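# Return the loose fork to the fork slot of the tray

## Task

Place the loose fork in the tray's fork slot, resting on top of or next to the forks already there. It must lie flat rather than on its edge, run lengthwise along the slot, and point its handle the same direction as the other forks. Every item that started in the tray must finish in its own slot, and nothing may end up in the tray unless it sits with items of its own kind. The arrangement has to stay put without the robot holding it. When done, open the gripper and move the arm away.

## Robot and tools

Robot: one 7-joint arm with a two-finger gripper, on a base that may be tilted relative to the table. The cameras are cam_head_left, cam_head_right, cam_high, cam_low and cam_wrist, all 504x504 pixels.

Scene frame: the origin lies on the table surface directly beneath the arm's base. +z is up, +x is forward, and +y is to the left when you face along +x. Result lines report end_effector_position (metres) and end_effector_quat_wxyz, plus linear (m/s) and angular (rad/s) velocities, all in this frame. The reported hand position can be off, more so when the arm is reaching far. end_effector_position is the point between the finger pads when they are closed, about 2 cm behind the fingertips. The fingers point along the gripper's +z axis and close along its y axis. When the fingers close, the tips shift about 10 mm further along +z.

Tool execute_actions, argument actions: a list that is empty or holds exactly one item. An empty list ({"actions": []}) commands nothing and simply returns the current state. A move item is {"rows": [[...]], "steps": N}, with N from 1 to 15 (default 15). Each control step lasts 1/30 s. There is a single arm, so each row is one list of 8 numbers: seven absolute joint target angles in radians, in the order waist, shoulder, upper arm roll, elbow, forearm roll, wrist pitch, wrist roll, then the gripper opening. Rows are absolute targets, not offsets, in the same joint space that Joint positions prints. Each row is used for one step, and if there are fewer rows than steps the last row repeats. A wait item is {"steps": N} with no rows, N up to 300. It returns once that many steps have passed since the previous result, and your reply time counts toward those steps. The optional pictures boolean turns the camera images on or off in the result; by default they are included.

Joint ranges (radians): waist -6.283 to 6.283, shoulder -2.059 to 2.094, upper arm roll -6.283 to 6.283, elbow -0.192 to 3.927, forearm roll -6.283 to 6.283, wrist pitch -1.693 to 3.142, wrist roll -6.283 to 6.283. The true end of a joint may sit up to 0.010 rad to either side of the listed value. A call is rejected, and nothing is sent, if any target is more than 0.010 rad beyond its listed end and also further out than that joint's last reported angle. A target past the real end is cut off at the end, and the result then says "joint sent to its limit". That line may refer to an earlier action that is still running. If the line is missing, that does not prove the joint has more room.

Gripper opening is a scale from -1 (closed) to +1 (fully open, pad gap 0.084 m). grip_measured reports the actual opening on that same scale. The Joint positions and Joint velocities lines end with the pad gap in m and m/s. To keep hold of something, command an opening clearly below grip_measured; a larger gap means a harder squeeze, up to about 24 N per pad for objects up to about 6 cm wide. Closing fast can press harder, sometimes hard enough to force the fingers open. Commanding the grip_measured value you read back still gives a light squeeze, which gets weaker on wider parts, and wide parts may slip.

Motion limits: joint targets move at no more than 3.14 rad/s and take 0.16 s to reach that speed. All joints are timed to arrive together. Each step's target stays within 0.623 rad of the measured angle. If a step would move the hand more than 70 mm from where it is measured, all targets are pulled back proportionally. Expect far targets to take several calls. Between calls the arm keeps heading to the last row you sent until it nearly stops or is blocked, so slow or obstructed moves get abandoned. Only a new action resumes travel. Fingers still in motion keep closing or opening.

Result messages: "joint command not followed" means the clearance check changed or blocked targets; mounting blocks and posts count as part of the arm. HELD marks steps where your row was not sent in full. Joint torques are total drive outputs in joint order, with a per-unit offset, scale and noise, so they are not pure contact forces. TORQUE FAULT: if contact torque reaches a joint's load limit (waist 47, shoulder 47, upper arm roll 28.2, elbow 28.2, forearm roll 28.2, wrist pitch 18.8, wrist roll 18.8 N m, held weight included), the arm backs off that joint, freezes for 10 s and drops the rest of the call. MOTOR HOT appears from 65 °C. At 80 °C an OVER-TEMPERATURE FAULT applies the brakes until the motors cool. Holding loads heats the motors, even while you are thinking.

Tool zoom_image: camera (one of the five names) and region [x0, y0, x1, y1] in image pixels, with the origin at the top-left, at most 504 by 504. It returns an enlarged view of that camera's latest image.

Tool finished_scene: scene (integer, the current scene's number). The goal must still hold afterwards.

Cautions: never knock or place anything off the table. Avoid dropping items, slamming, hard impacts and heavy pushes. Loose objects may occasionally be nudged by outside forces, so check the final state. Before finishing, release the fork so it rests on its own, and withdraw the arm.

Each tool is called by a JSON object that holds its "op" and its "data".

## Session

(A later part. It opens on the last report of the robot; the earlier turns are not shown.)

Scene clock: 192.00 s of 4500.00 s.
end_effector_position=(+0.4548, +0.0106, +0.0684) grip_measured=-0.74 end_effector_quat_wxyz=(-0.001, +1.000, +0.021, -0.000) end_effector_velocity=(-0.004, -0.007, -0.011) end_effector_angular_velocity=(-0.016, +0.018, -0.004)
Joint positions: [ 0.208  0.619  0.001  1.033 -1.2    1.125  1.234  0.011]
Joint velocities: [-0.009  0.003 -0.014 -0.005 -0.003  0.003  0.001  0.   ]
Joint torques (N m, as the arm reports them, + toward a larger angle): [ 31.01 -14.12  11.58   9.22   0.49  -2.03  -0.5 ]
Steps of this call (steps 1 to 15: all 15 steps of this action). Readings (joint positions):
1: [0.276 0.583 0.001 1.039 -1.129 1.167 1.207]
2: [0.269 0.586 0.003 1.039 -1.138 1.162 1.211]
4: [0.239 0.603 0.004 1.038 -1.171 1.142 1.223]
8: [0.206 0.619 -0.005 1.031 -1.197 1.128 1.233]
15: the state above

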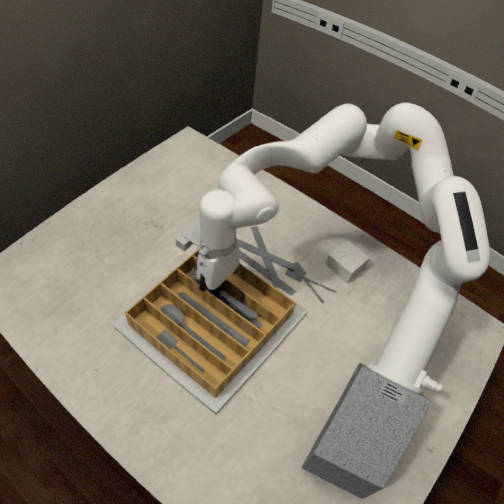

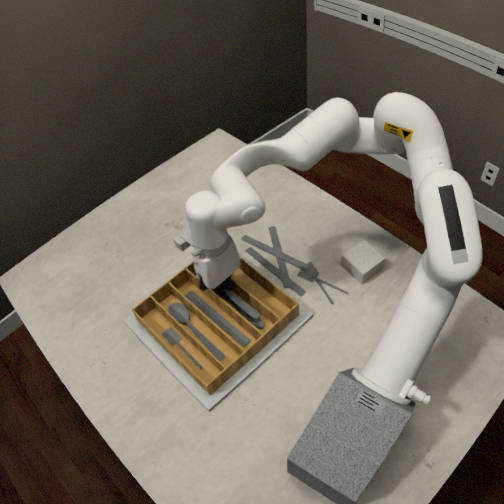

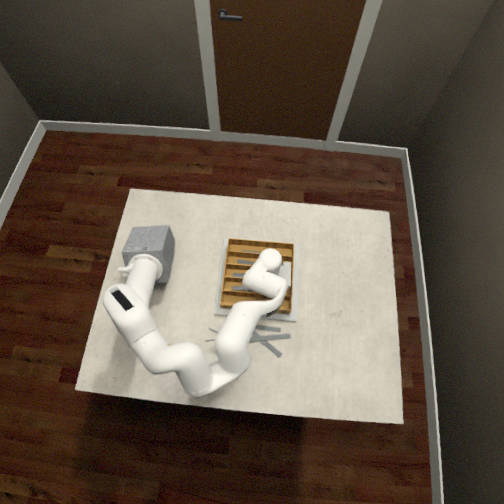

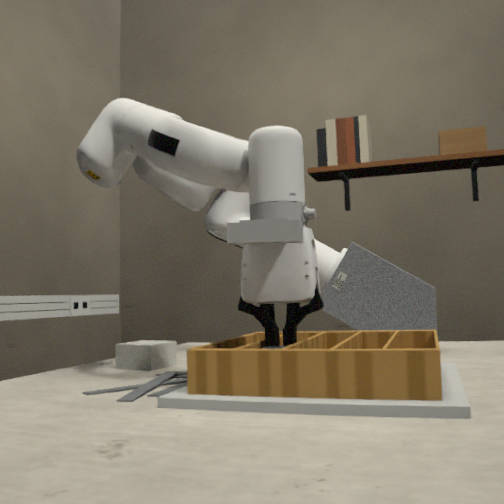

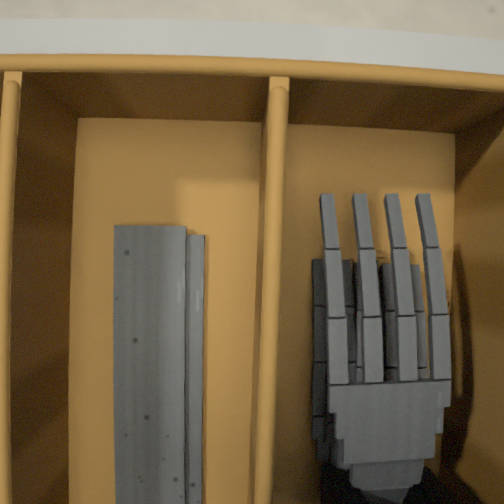

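{"op": "execute_actions", "data": {"actions": [{"rows":[[0.207,0.619,0,1.033,-1.2,1.125,1.234,-0.4]]}], "pictures": false}}

{"op": "execute_actions", "data": {"actions": [{"rows":[[0.345,0.547,0,1.045,-1.056,1.212,1.18,-0.4]]}], "pictures": false}}

{"op": "execute_actions", "data": {"actions": [{"steps":20}]}}

Scene clock: 200.73 s of 4500.00 s.
end_effector_position=(+0.4545, +0.0103, +0.0676) grip_measured=-0.44 end_effector_quat_wxyz=(-0.000, +1.000, +0.020, -0.001) end_effector_velocity=(-0.000, -0.000, -0.000) end_effector_angular_velocity=(-0.001, +0.000, +0.001)
Joint positions: [ 0.207  0.619  0.     1.033 -1.2    1.125  1.234  0.025]
Joint velocities: [-0.     0.    -0.    -0.    -0.     0.    -0.001  0.   ]
Joint torques (N m, as the arm reports them, + toward a larger angle): [ 30.44 -14.54  11.11   8.5    0.64  -1.36  -0.69]
Steps of this call (steps 1 to 15: the robot went on to your last target; steps 16 to 90: nothing new was sent; then 5.23 s passed at rest; steps 91 to 105: all 15 steps of this action). Readings (joint positions):
91: [0.207 0.619 0.000 1.033 -1.200 1.125 1.234]
92: [0.207 0.619 0.000 1.033 -1.200 1.125 1.234]
94: [0.207 0.619 0.000 1.033 -1.200 1.125 1.234]
98: [0.207 0.619 0.000 1.033 -1.200 1.125 1.234]
105: the state above

Scene clock: 201.23 s of 4500.00 s.
end_effector_position=(+0.4526, +0.0101, +0.1331) grip_measured=-0.42 end_effector_quat_wxyz=(-0.000, +1.000, +0.020, -0.002) end_effector_velocity=(+0.006, +0.011, +0.018) end_effector_angular_velocity=(+0.026, -0.030, +0.007)
Joint positions: [ 0.343  0.548 -0.002  1.044 -1.056  1.212  1.18   0.026]
Joint velocities: [ 0.013 -0.003  0.024  0.012  0.002 -0.004 -0.001  0.   ]
Joint torques (N m, as the arm reports them, + toward a larger angle): [ 30.38 -13.5   11.66  11.34   0.53  -2.07  -0.45]
Steps of this call (steps 1 to 15: all 15 steps of this action). Readings (joint positions):
1: [0.208 0.619 0.000 1.033 -1.199 1.125 1.234]
2: [0.214 0.616 -0.003 1.033 -1.190 1.131 1.230]
4: [0.262 0.590 -0.012 1.033 -1.134 1.168 1.209]
8: [0.346 0.547 0.012 1.050 -1.064 1.204 1.183]
15: the state above

Scene clock: 201.90 s of 4500.00 s.
end_effector_position=(+0.4532, +0.0113, +0.1352) grip_measured=-0.42 end_effector_quat_wxyz=(-0.002, +1.000, +0.021, +0.000) end_effector_velocity=(-0.000, +0.000, -0.000) end_effector_angular_velocity=(-0.000, +0.001, +0.002)
Joint positions: [ 0.345  0.547 -0.     1.045 -1.056  1.212  1.18   0.026]
Joint velocities: [-0.     0.001 -0.    -0.     0.001  0.    -0.002  0.   ]
Joint torques (N m, as the arm reports them, + toward a larger angle): [ 29.74 -12.97  11.22  11.39   0.62  -1.98  -0.41]
Steps of this call (steps 1 to 15: the robot went on to your last target; steps 16 to 20: nothing new was sent). Readings (joint positions):
1: [0.343 0.548 -0.002 1.044 -1.056 1.212 1.180]
2: [0.344 0.547 -0.001 1.045 -1.056 1.212 1.180]
4: [0.345 0.547 0.000 1.045 -1.056 1.212 1.180]
8: [0.345 0.547 -0.000 1.045 -1.056 1.212 1.180]
20: the state above
The arm was judged still, so your last target was given up. Only a new action makes it travel on or press farther. Fingers that are still opening or closing keep moving.

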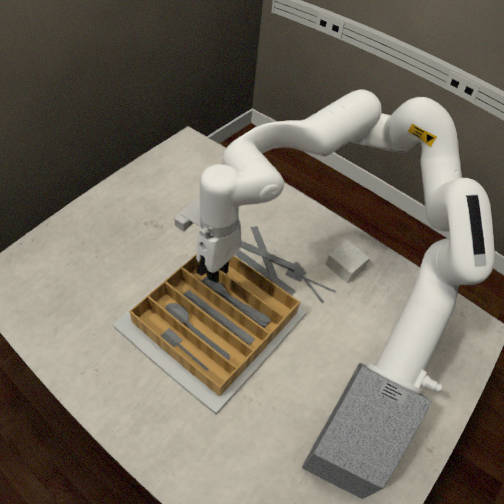

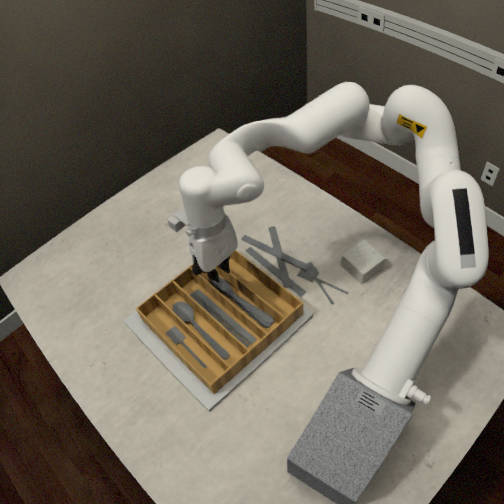

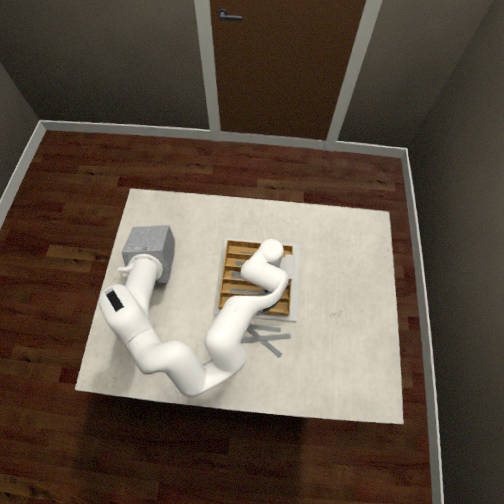

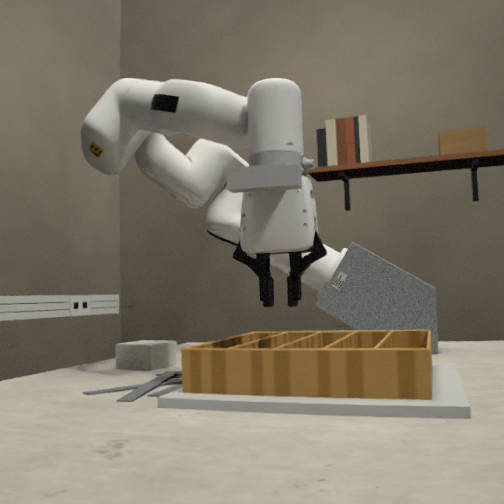

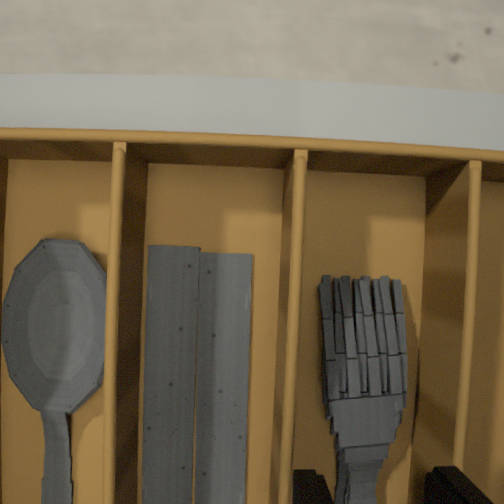

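{"op": "finished_scene", "data": {"scene": 2}}

The scene is finished: the task was done.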